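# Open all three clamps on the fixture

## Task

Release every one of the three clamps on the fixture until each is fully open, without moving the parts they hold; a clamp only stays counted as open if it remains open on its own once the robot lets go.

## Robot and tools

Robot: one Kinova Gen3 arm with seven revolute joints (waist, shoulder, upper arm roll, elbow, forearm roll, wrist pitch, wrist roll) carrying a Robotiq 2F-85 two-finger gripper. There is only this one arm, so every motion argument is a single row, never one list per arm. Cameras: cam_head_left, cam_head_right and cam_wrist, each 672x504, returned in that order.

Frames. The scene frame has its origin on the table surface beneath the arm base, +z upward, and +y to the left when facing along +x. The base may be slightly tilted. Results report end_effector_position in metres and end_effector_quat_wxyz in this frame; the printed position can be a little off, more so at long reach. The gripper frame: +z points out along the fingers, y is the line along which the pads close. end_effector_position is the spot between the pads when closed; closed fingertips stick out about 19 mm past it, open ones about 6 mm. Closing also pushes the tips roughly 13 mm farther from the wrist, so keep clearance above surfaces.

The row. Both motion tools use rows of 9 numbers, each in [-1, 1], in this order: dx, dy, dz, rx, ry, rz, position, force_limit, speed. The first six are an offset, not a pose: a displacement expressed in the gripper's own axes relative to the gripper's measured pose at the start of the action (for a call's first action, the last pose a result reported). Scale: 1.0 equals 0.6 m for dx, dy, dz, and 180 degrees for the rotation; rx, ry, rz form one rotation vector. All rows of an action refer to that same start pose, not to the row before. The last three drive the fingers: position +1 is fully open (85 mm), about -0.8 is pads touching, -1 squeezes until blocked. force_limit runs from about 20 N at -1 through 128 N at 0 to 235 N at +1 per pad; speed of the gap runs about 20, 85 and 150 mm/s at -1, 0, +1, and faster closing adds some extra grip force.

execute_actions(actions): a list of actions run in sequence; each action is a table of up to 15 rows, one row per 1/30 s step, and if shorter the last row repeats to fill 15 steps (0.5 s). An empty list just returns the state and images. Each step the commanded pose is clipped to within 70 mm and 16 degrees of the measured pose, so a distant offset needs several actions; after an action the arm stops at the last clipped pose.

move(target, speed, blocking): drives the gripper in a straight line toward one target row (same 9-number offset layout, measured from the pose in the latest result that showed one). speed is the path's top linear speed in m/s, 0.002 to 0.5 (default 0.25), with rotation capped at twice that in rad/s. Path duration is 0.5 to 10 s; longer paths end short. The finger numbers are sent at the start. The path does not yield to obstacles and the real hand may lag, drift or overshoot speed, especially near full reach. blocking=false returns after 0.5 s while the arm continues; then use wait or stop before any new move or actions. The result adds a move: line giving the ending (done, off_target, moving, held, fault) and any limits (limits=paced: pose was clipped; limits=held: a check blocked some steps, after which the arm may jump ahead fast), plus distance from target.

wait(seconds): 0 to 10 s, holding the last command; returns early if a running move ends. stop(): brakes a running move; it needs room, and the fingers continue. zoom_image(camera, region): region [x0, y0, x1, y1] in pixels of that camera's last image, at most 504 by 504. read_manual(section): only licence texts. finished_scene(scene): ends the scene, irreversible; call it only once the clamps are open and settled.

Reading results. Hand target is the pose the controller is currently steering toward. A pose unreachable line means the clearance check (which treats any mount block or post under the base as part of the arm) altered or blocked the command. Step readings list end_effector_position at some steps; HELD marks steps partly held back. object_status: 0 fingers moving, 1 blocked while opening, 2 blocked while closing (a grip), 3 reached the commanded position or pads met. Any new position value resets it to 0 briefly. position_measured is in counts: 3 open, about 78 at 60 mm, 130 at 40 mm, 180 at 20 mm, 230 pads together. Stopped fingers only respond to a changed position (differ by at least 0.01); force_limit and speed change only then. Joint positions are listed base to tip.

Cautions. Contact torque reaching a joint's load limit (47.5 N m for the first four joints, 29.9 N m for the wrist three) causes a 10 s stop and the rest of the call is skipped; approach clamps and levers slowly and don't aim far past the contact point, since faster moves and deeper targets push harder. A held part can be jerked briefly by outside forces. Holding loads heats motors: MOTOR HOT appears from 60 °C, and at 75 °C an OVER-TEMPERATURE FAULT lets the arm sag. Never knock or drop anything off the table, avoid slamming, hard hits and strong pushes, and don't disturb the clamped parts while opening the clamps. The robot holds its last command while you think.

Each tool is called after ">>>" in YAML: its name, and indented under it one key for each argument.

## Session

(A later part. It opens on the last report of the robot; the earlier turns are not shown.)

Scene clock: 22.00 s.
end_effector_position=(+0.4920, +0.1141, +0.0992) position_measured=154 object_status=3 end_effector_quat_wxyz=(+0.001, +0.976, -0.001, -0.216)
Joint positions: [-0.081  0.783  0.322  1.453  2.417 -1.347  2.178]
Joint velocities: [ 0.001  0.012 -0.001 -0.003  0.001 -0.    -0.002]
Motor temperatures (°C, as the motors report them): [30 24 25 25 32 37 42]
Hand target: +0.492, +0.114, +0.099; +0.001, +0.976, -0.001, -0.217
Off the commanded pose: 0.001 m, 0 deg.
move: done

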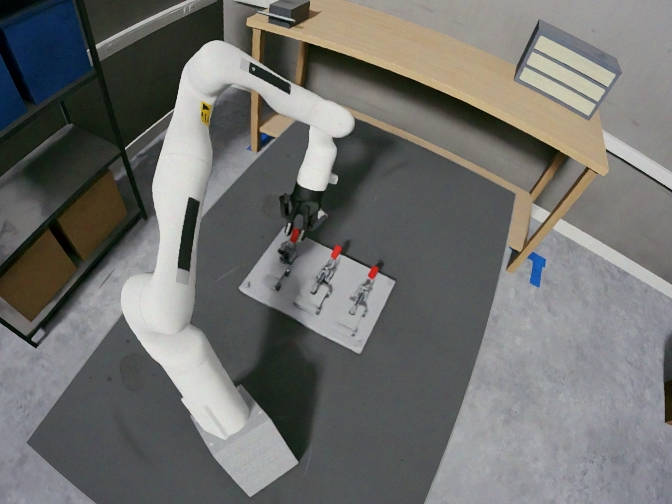

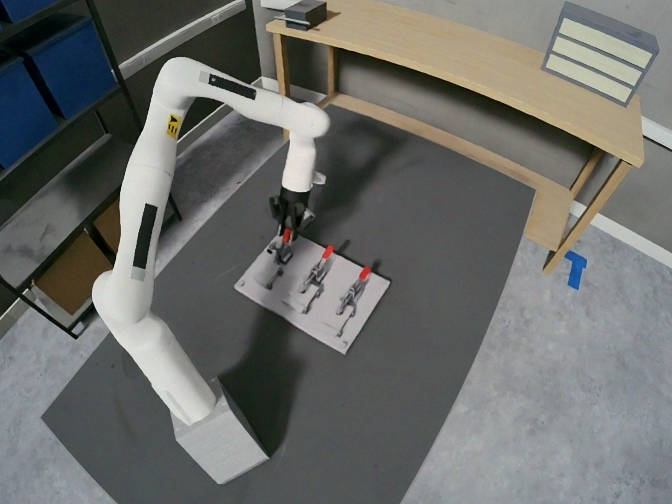

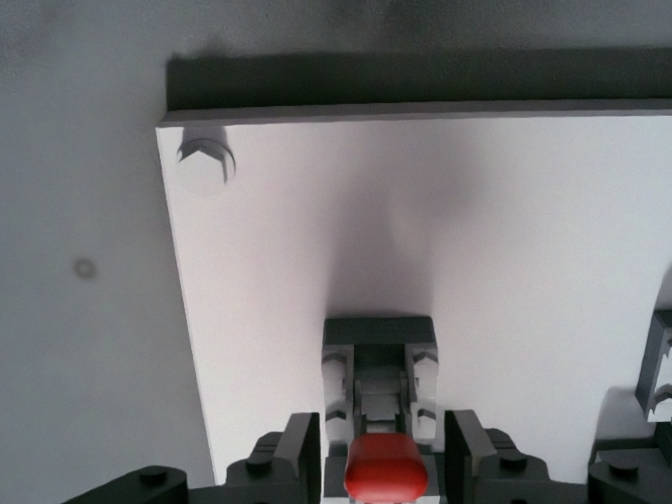

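>>> move:
  target: [0,0,0,0,0,0,-1,-0.6,-0.3]

>>> move:
  target: [-0.0167,0,0.0027,0,0.0556,0,-1,-0.6,-0.3]
  speed: 0.08

>>> zoom_image:
  camera: "cam_head_right"
  region: [220, 190, 420, 340]

Scene clock: 22.87 s.
end_effector_position=(+0.4919, +0.1138, +0.0992) position_measured=188 object_status=2 end_effector_quat_wxyz=(+0.001, +0.976, -0.001, -0.217)
Joint positions: [-0.08   0.784  0.322  1.453  2.417 -1.347  2.178]
Joint velocities: [-0.    -0.    -0.    -0.     0.     0.001 -0.001]
Motor temperatures (°C, as the motors report them): [30 24 25 25 32 37 42]
Hand target: +0.492, +0.114, +0.099; +0.001, +0.976, -0.001, -0.216
Off the commanded pose: 0.000 m, 0 deg.
move: done

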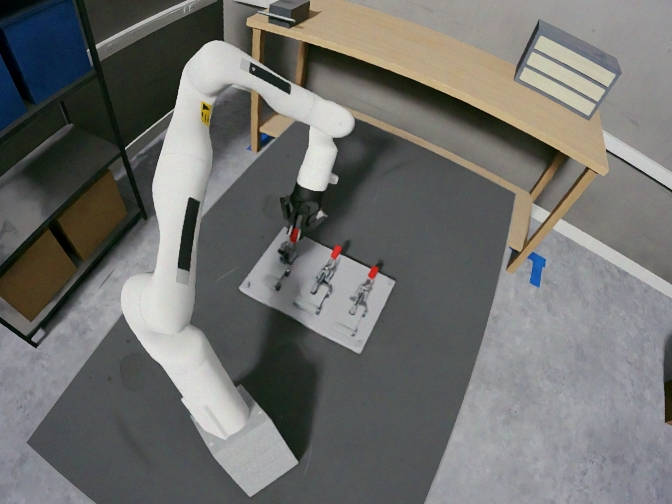

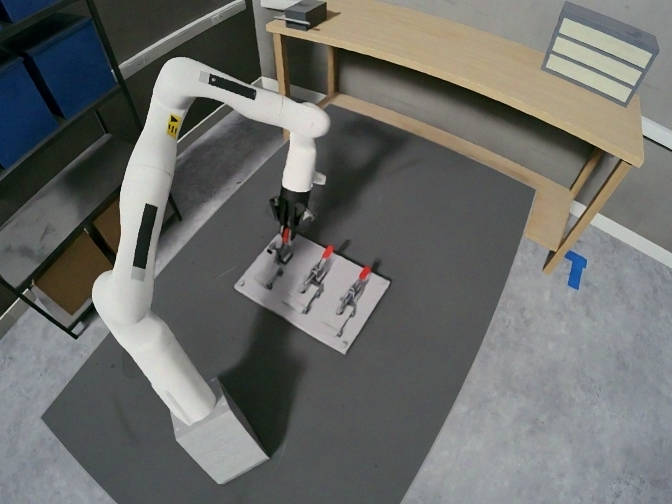

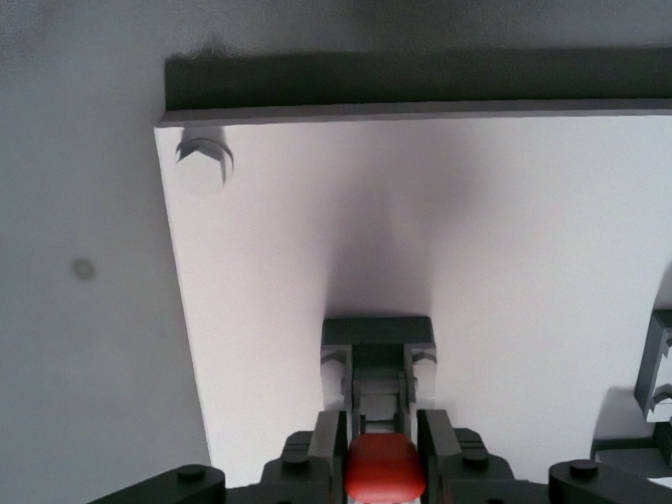

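Scene clock: 24.20 s.
end_effector_position=(+0.4821, +0.1137, +0.1013) position_measured=188 object_status=2 end_effector_quat_wxyz=(+0.001, +0.991, -0.001, -0.131)
Joint positions: [-0.071  0.664  0.308  1.693  2.315 -1.114  2.306]
Joint velocities: [-0.001 -0.004  0.     0.004 -0.002  0.005  0.   ]
Motor temperatures (°C, as the motors report them): [30 24 25 25 32 37 42]
Hand target: +0.482, +0.114, +0.102; +0.001, +0.991, -0.001, -0.131
Off the commanded pose: 0.001 m, 0 deg.
move: done

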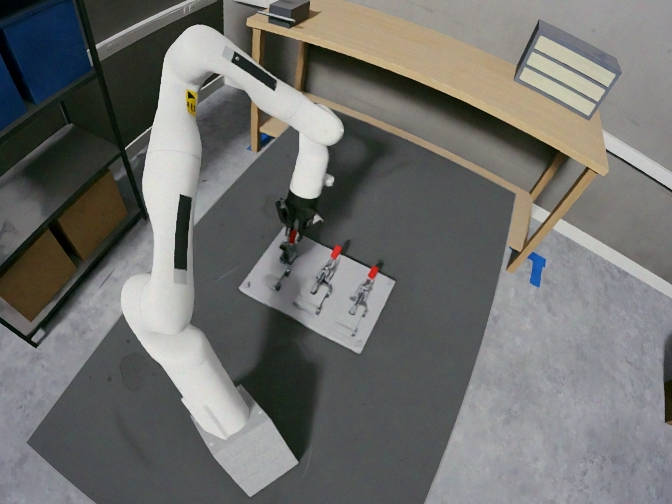

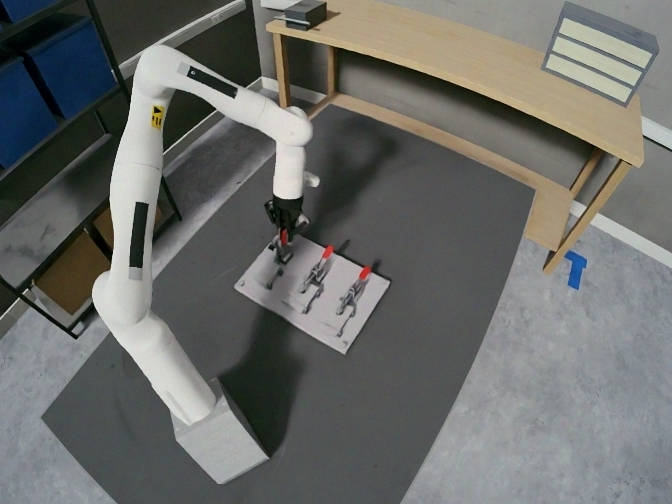

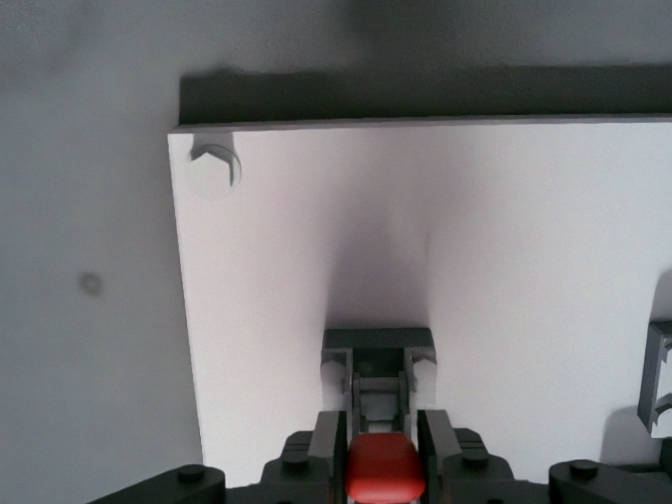

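Region (220, 190, 420, 340) of cam_head_right's 672x504 image, scaled by 2.520, with more detail than that image has; it fills the top 378 rows of this view, and the rest is white.

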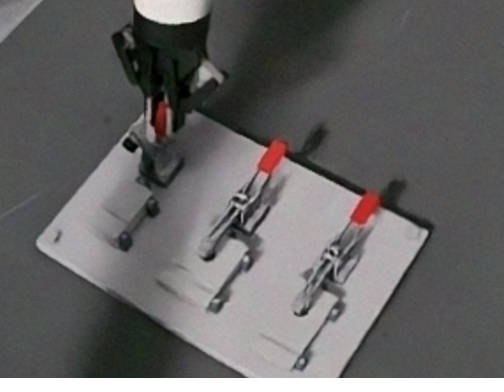

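Still free. 5° more.

>>> move:
  target: [-0.0084,0,0.001,0,0.0278,0,-1,-0.6,-0.3]
  speed: 0.05

>>> zoom_image:
  camera: "cam_head_right"
  region: [220, 190, 420, 340]

Scene clock: 25.40 s.
end_effector_position=(+0.4771, +0.1137, +0.1017) position_measured=188 object_status=2 end_effector_quat_wxyz=(+0.001, +0.996, -0.001, -0.087)
Joint positions: [-0.058  0.612  0.289  1.807  2.241 -0.999  2.39 ]
Joint velocities: [-0.001 -0.003  0.     0.002 -0.001  0.002 -0.002]
Motor temperatures (°C, as the motors report them): [30 24 25 25 32 37 42]
Hand target: +0.477, +0.114, +0.102; +0.001, +0.996, -0.001, -0.087
Off the commanded pose: 0.000 m, 0 deg.
move: done

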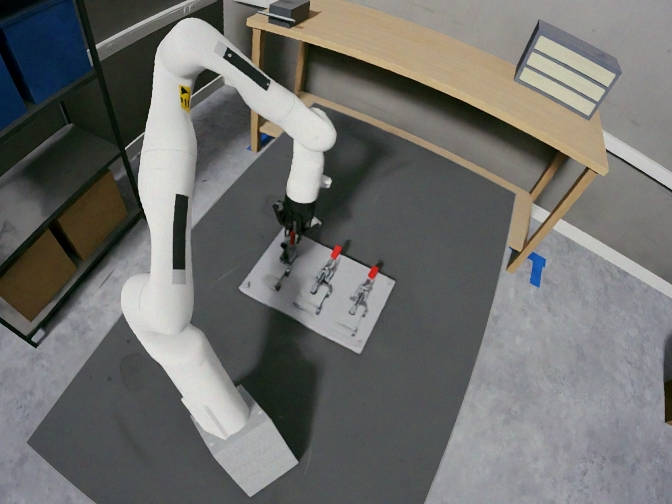

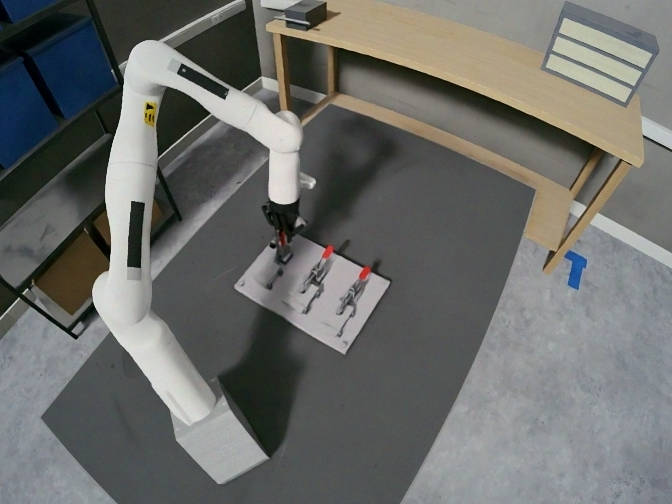

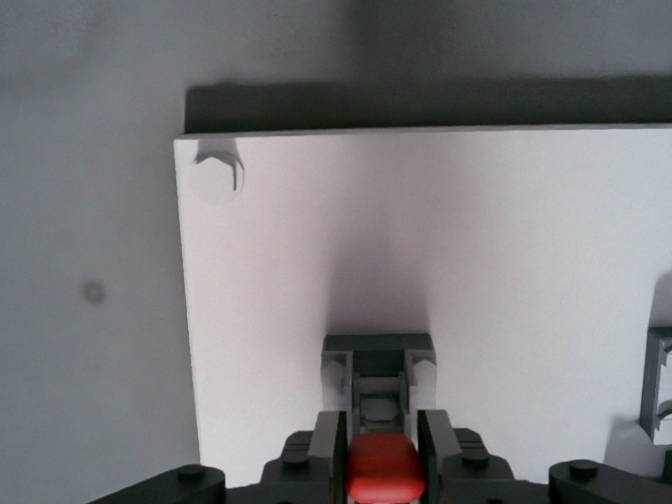

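Region (220, 190, 420, 340) of cam_head_right's 672x504 image, scaled by 2.520, with more detail than that image has; it fills the top 378 rows of this view, and the rest is white.

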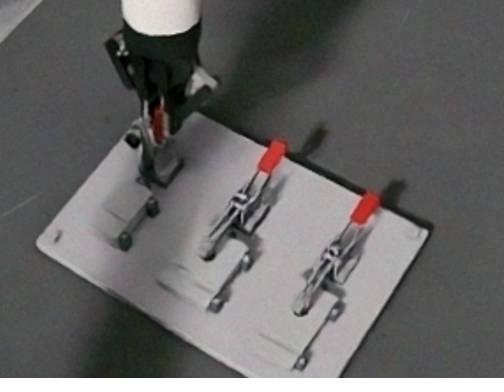

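>>> move:
  target: [-0.0084,0,0.001,0,0.0278,0,-1,-0.6,-0.3]
  speed: 0.05

>>> zoom_image:
  camera: "cam_head_right"
  region: [220, 190, 420, 340]

Scene clock: 26.60 s.
end_effector_position=(+0.4720, +0.1137, +0.1017) position_measured=188 object_status=2 end_effector_quat_wxyz=(+0.001, +0.999, -0.001, -0.044)
Joint positions: [-0.038  0.566  0.26   1.918  2.144 -0.887  2.495]
Joint velocities: [ 0.001 -0.001 -0.     0.002 -0.002  0.001  0.001]
Motor temperatures (°C, as the motors report them): [30 24 25 25 32 37 42]
Hand target: +0.472, +0.114, +0.102; +0.001, +0.999, -0.001, -0.044
Off the commanded pose: 0.000 m, 0 deg.
move: done

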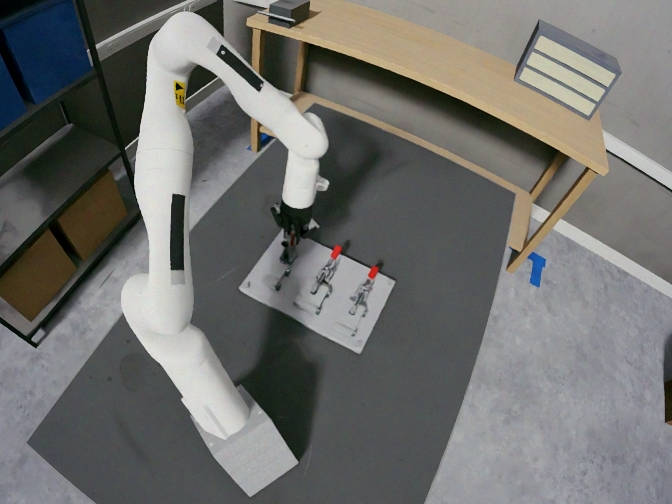

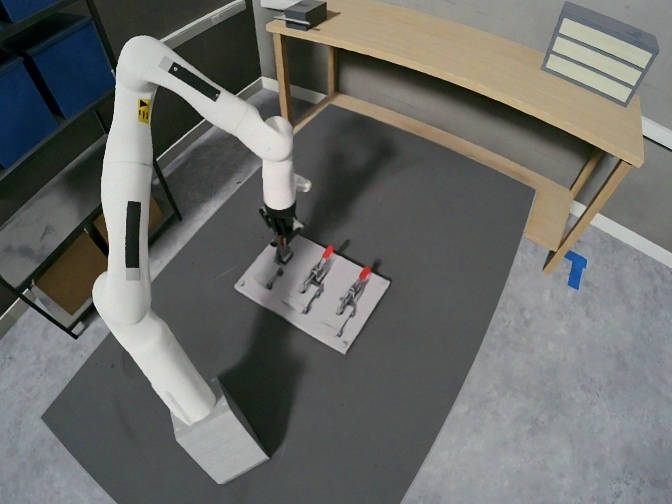

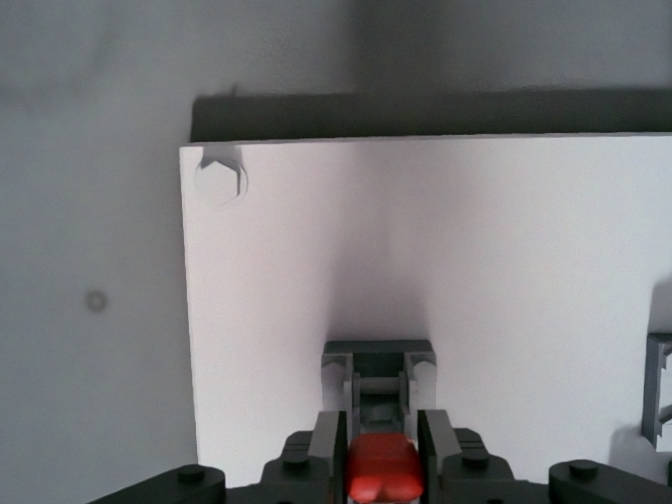

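Region (220, 190, 420, 340) of cam_head_right's 672x504 image, scaled by 2.520, with more detail than that image has; it fills the top 378 rows of this view, and the rest is white.

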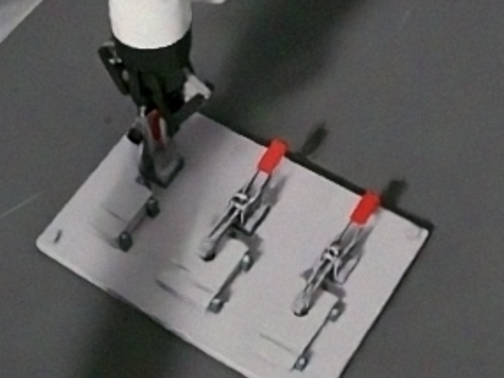

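>>> move:
  target: [-0.0084,0,0.001,0,0.0278,0,-1,-0.6,-0.3]
  speed: 0.05

>>> zoom_image:
  camera: "cam_head_right"
  region: [220, 190, 420, 340]

Scene clock: 27.80 s.
end_effector_position=(+0.4695, +0.1137, +0.1016) position_measured=188 object_status=2 end_effector_quat_wxyz=(+0.001, +1.000, -0.000, +0.002)
Joint positions: [-0.007  0.529  0.217  2.022  2.01  -0.779  2.634]
Joint velocities: [-0.     0.     0.     0.001 -0.002  0.001  0.002]
Motor temperatures (°C, as the motors report them): [30 24 25 25 32 37 42]
Hand target: +0.467, +0.114, +0.101; +0.001, +1.000, -0.001, -0.000
Off the commanded pose: 0.003 m, 0 deg.
move: done

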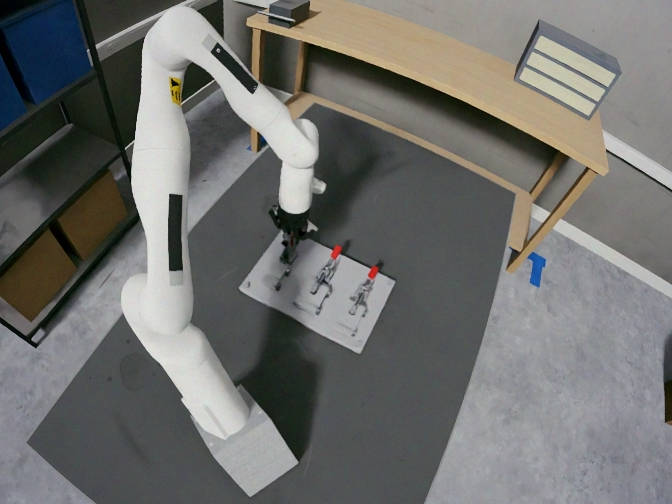

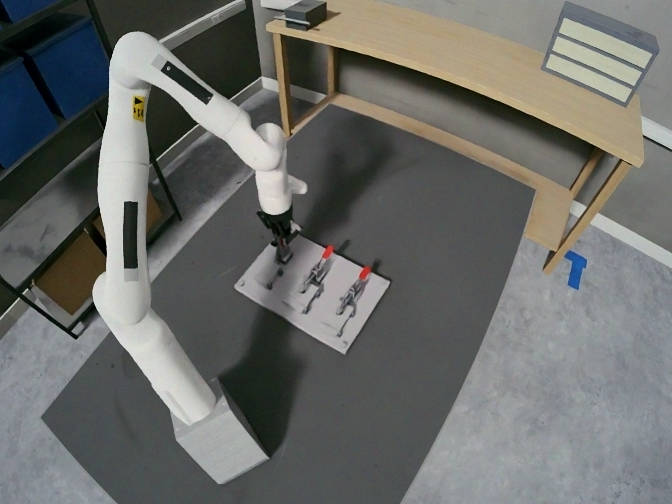

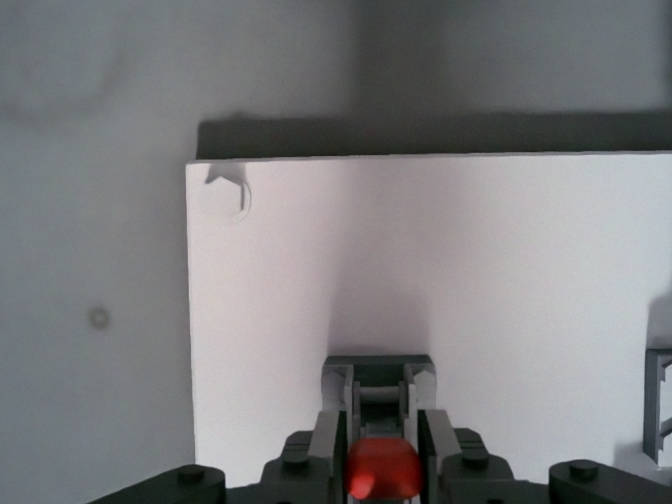

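Region (220, 190, 420, 340) of cam_head_right's 672x504 image, scaled by 2.520, with more detail than that image has; it fills the top 378 rows of this view, and the rest is white.

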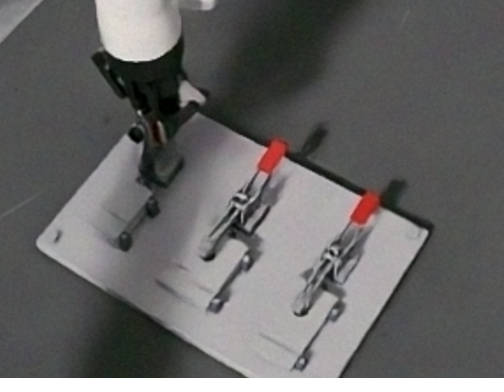

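>>> move:
  target: [0,0,0,0,0,0,0.15,-0.6,0.5]

>>> move:
  target: [0,0,-0.08,0,0,0,0.15,-0.6,0.5]

>>> move:
  target: [0.164,0.18,0.093,0,-0.3056,0,0.15,-0.6,0.5]
  speed: 0.3

Scene clock: 28.90 s.
end_effector_position=(+0.4695, +0.1137, +0.1016) position_measured=110 object_status=3 end_effector_quat_wxyz=(+0.001, +1.000, -0.000, +0.002)
Joint positions: [-0.007  0.529  0.217  2.022  2.01  -0.779  2.634]
Joint velocities: [ 0.     0.     0.     0.    -0.    -0.     0.001]
Motor temperatures (°C, as the motors report them): [30 24 25 25 32 37 42]
Hand target: +0.469, +0.114, +0.102; +0.001, +1.000, -0.000, +0.002
Off the commanded pose: 0.000 m, 0 deg.
move: done

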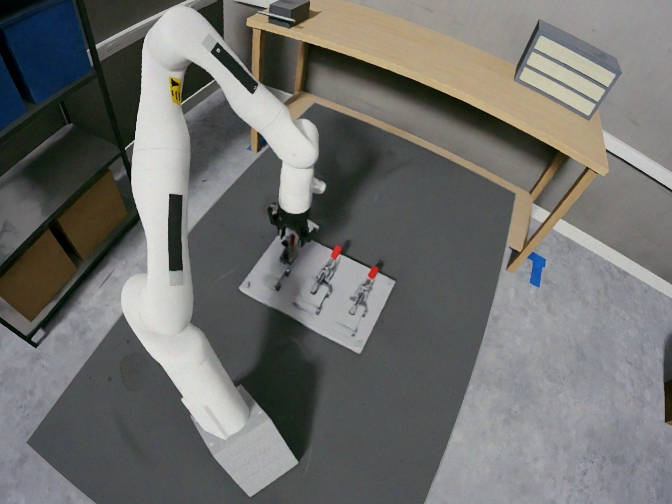

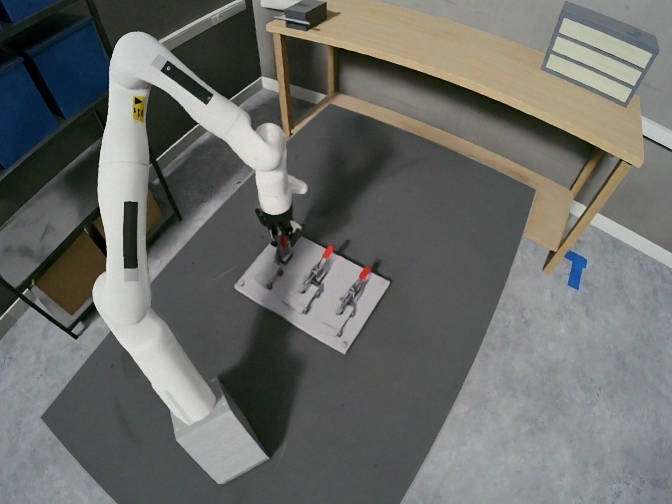

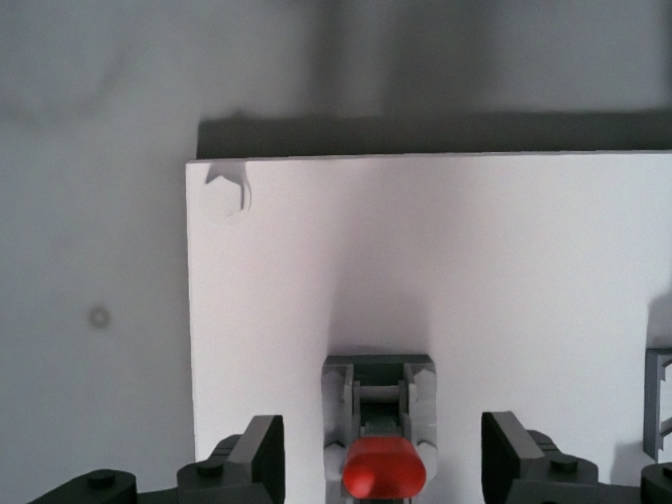

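Scene clock: 29.63 s.
end_effector_position=(+0.4691, +0.1138, +0.1493) position_measured=110 object_status=3 end_effector_quat_wxyz=(+0.001, +1.000, -0.000, +0.002)
Joint positions: [ 0.014  0.441  0.274  2.     2.13  -0.879  2.547]
Joint velocities: [ 0.    -0.005  0.001 -0.    -0.001 -0.001 -0.   ]
Motor temperatures (°C, as the motors report them): [30 24 25 25 32 37 42]
Hand target: +0.469, +0.114, +0.149; +0.001, +1.000, -0.000, +0.002
Off the commanded pose: 0.000 m, 0 deg.
move: done

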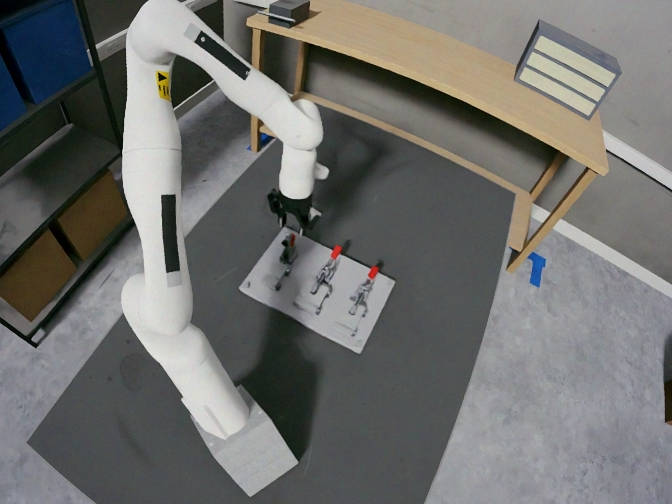

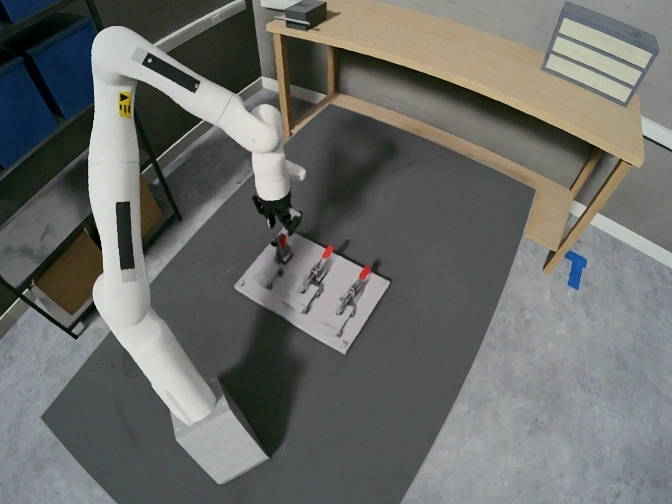

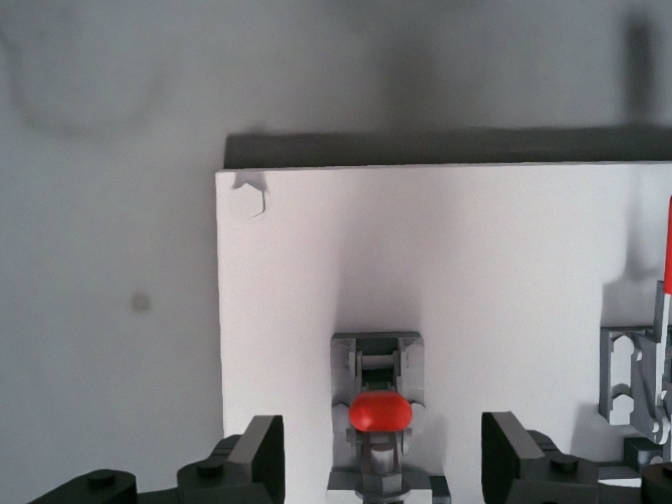

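Scene clock: 31.90 s.
end_effector_position=(+0.5679, +0.0060, +0.0949) position_measured=110 object_status=3 end_effector_quat_wxyz=(+0.025, +0.926, +0.011, -0.377)
Joint positions: [ 0.138  1.393  0.192  0.246  2.615 -2.1    1.889]
Joint velocities: [ 0.022  0.005 -0.189 -0.018  0.168 -0.    -0.034]
Motor temperatures (°C, as the motors report them): [30 24 25 25 32 37 42]
Hand target: +0.568, +0.006, +0.095; +0.025, +0.926, +0.011, -0.377
Off the commanded pose: 0.001 m, 11 deg.
joint sent to its limit — the command would take joint 6 (wrist pitch) past its lower limit, so that joint was sent only as far as its limit.
move: off_target

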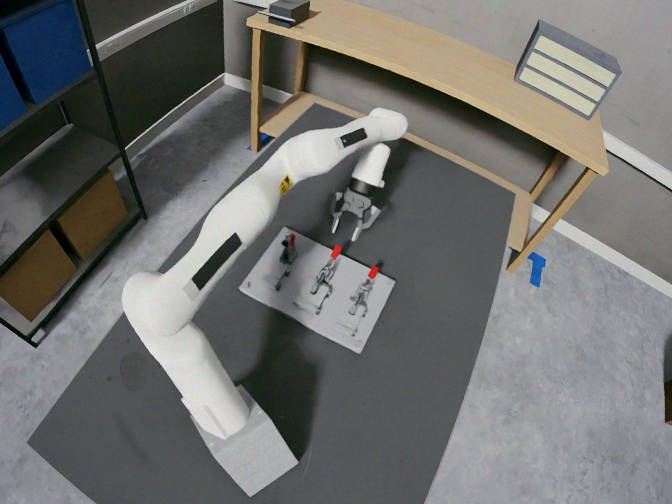

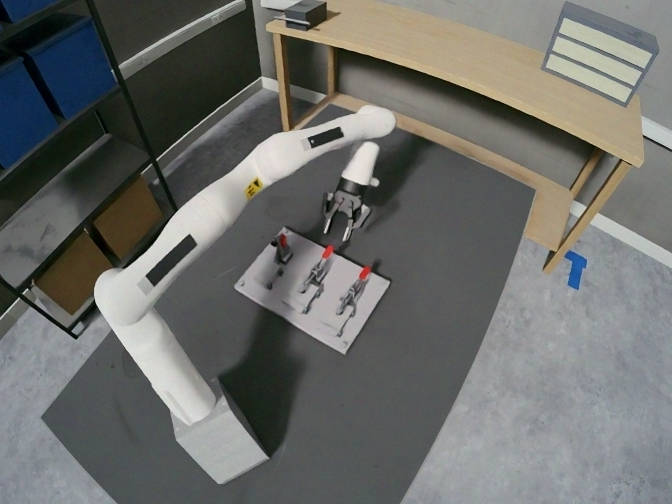

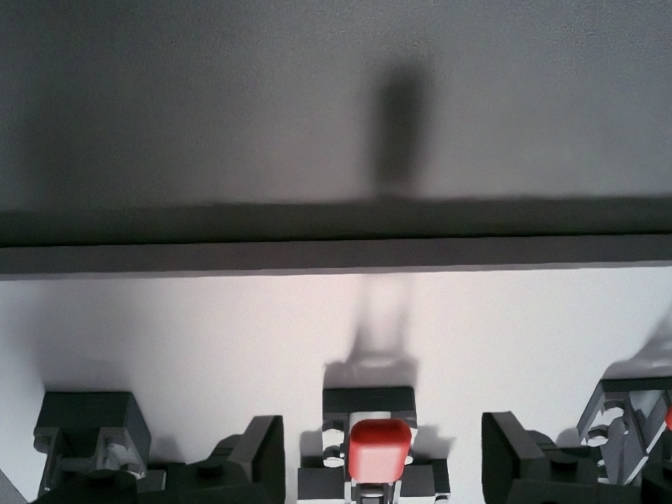

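>>> move:
  target: [-0.014,-0.0045,0.0835,0.0174,-0.0041,0.0004,0.15,-0.6,0.5]
  speed: 0.1

Scene clock: 32.97 s.
end_effector_position=(+0.5265, +0.0056, +0.0644) position_measured=110 object_status=3 end_effector_quat_wxyz=(-0.000, +0.924, -0.000, -0.383)
Joint positions: [ 0.11   1.291  0.175  0.637  2.638 -1.876  2.003]
Joint velocities: [-0.002 -0.01  -0.     0.005 -0.001  0.001  0.002]
Motor temperatures (°C, as the motors report them): [30 24 25 25 32 37 42]
Hand target: +0.527, +0.006, +0.065; -0.000, +0.924, +0.000, -0.383
Off the commanded pose: 0.001 m, 0 deg.
move: done

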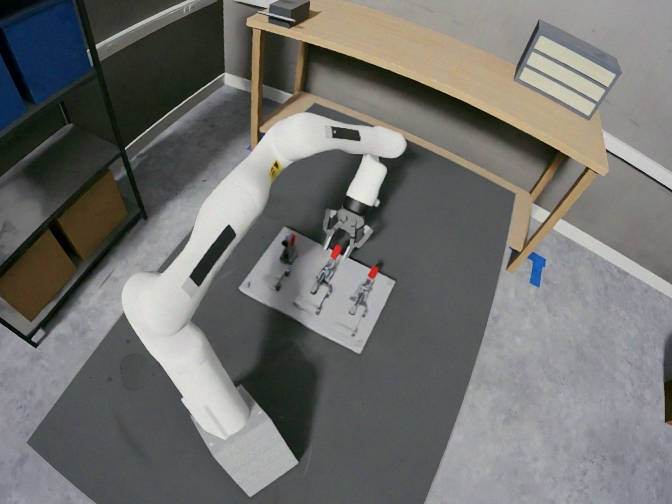

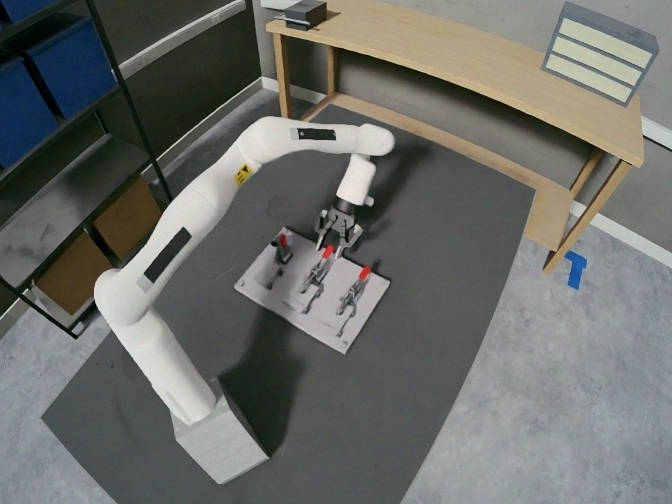

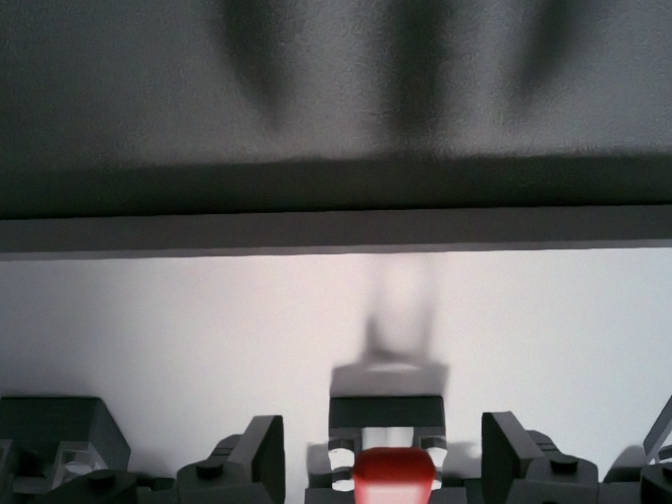

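>>> move:
  target: [-0.005,0.0035,0.005,0,-0.0556,0,0.15,-0.6,0.5]
  speed: 0.15

>>> move:
  target: [0,0,0,0,0,0,-1,-0.6,-0.3]

Scene clock: 34.07 s.
end_effector_position=(+0.5216, +0.0037, +0.0646) position_measured=110 object_status=3 end_effector_quat_wxyz=(+0.006, +0.897, +0.003, -0.442)
Joint positions: [ 0.117  1.436  0.079  0.344  2.732 -2.1    1.907]
Joint velocities: [ 0.033  0.007 -0.236 -0.022  0.2   -0.001 -0.055]
Motor temperatures (°C, as the motors report them): [30 24 25 25 32 37 42]
Hand target: +0.522, +0.004, +0.064; +0.006, +0.897, +0.003, -0.442
Off the commanded pose: 0.001 m, 3 deg.
joint sent to its limit — the command would take joint 6 (wrist pitch) past its lower limit, so that joint was sent only as far as its limit.
move: off_target

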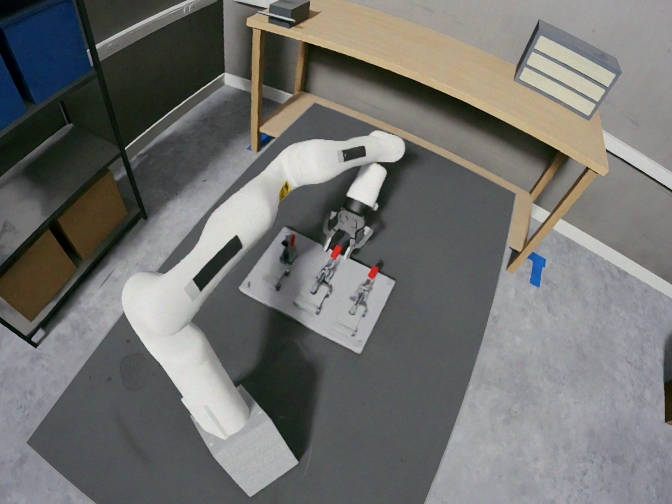

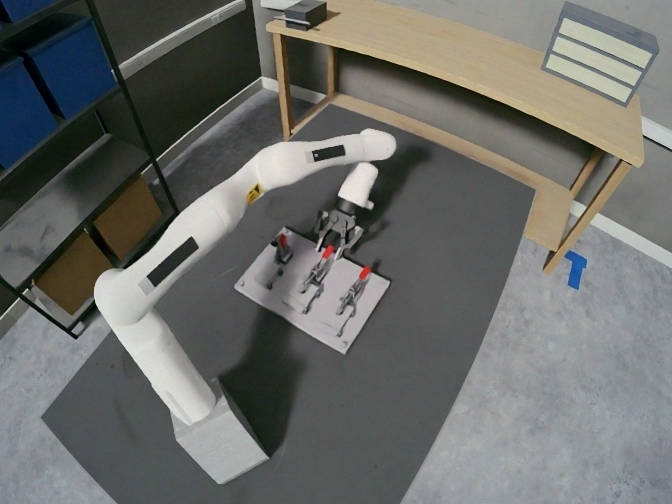

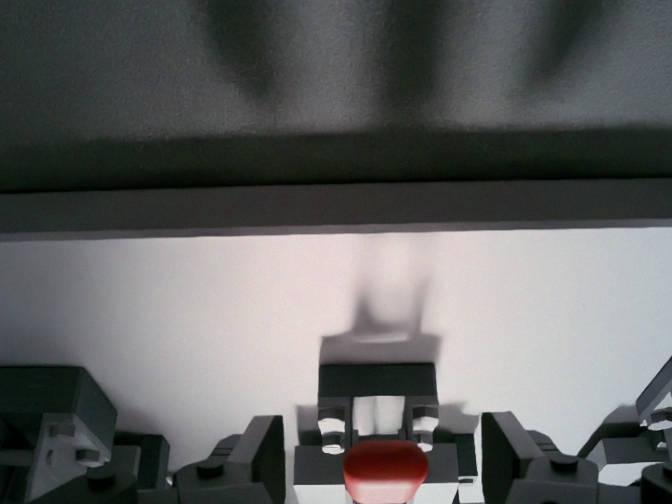

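Scene clock: 34.80 s.
end_effector_position=(+0.5217, +0.0036, +0.0647) position_measured=188 object_status=2 end_effector_quat_wxyz=(+0.006, +0.897, +0.003, -0.442)
Joint positions: [ 0.119  1.435  0.071  0.344  2.738 -2.1    1.905]
Joint velocities: [-0.     0.001  0.001 -0.    -0.001 -0.    -0.001]
Motor temperatures (°C, as the motors report them): [30 24 25 25 32 37 42]
Hand target: +0.522, +0.004, +0.065; +0.006, +0.897, +0.003, -0.442
Off the commanded pose: 0.000 m, 0 deg.
move: done

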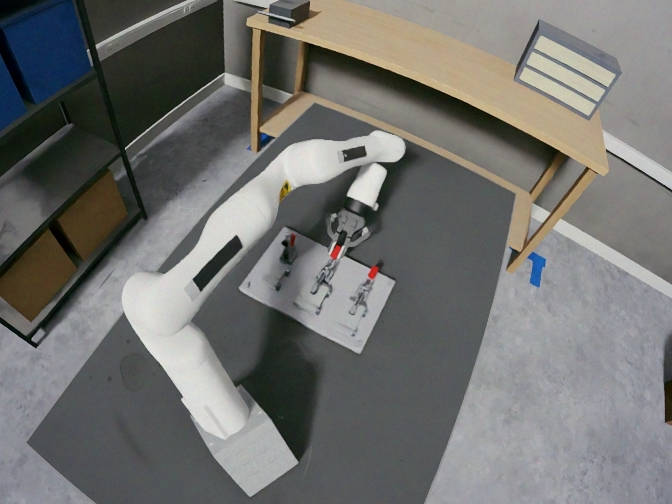

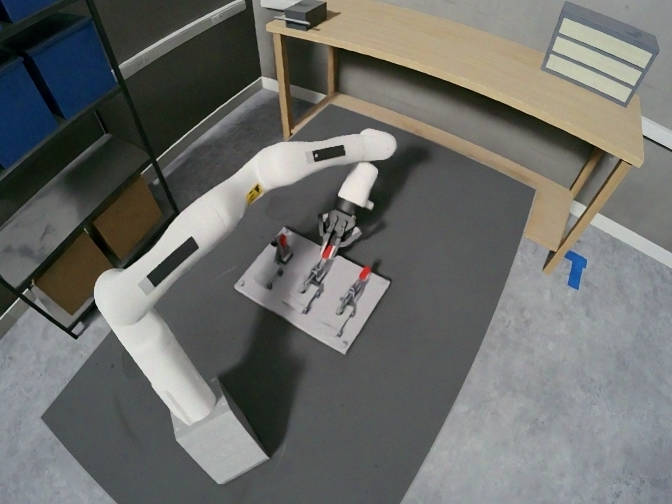

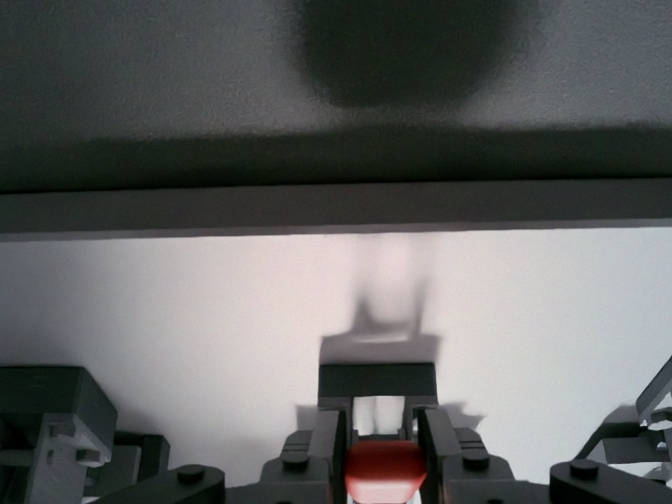

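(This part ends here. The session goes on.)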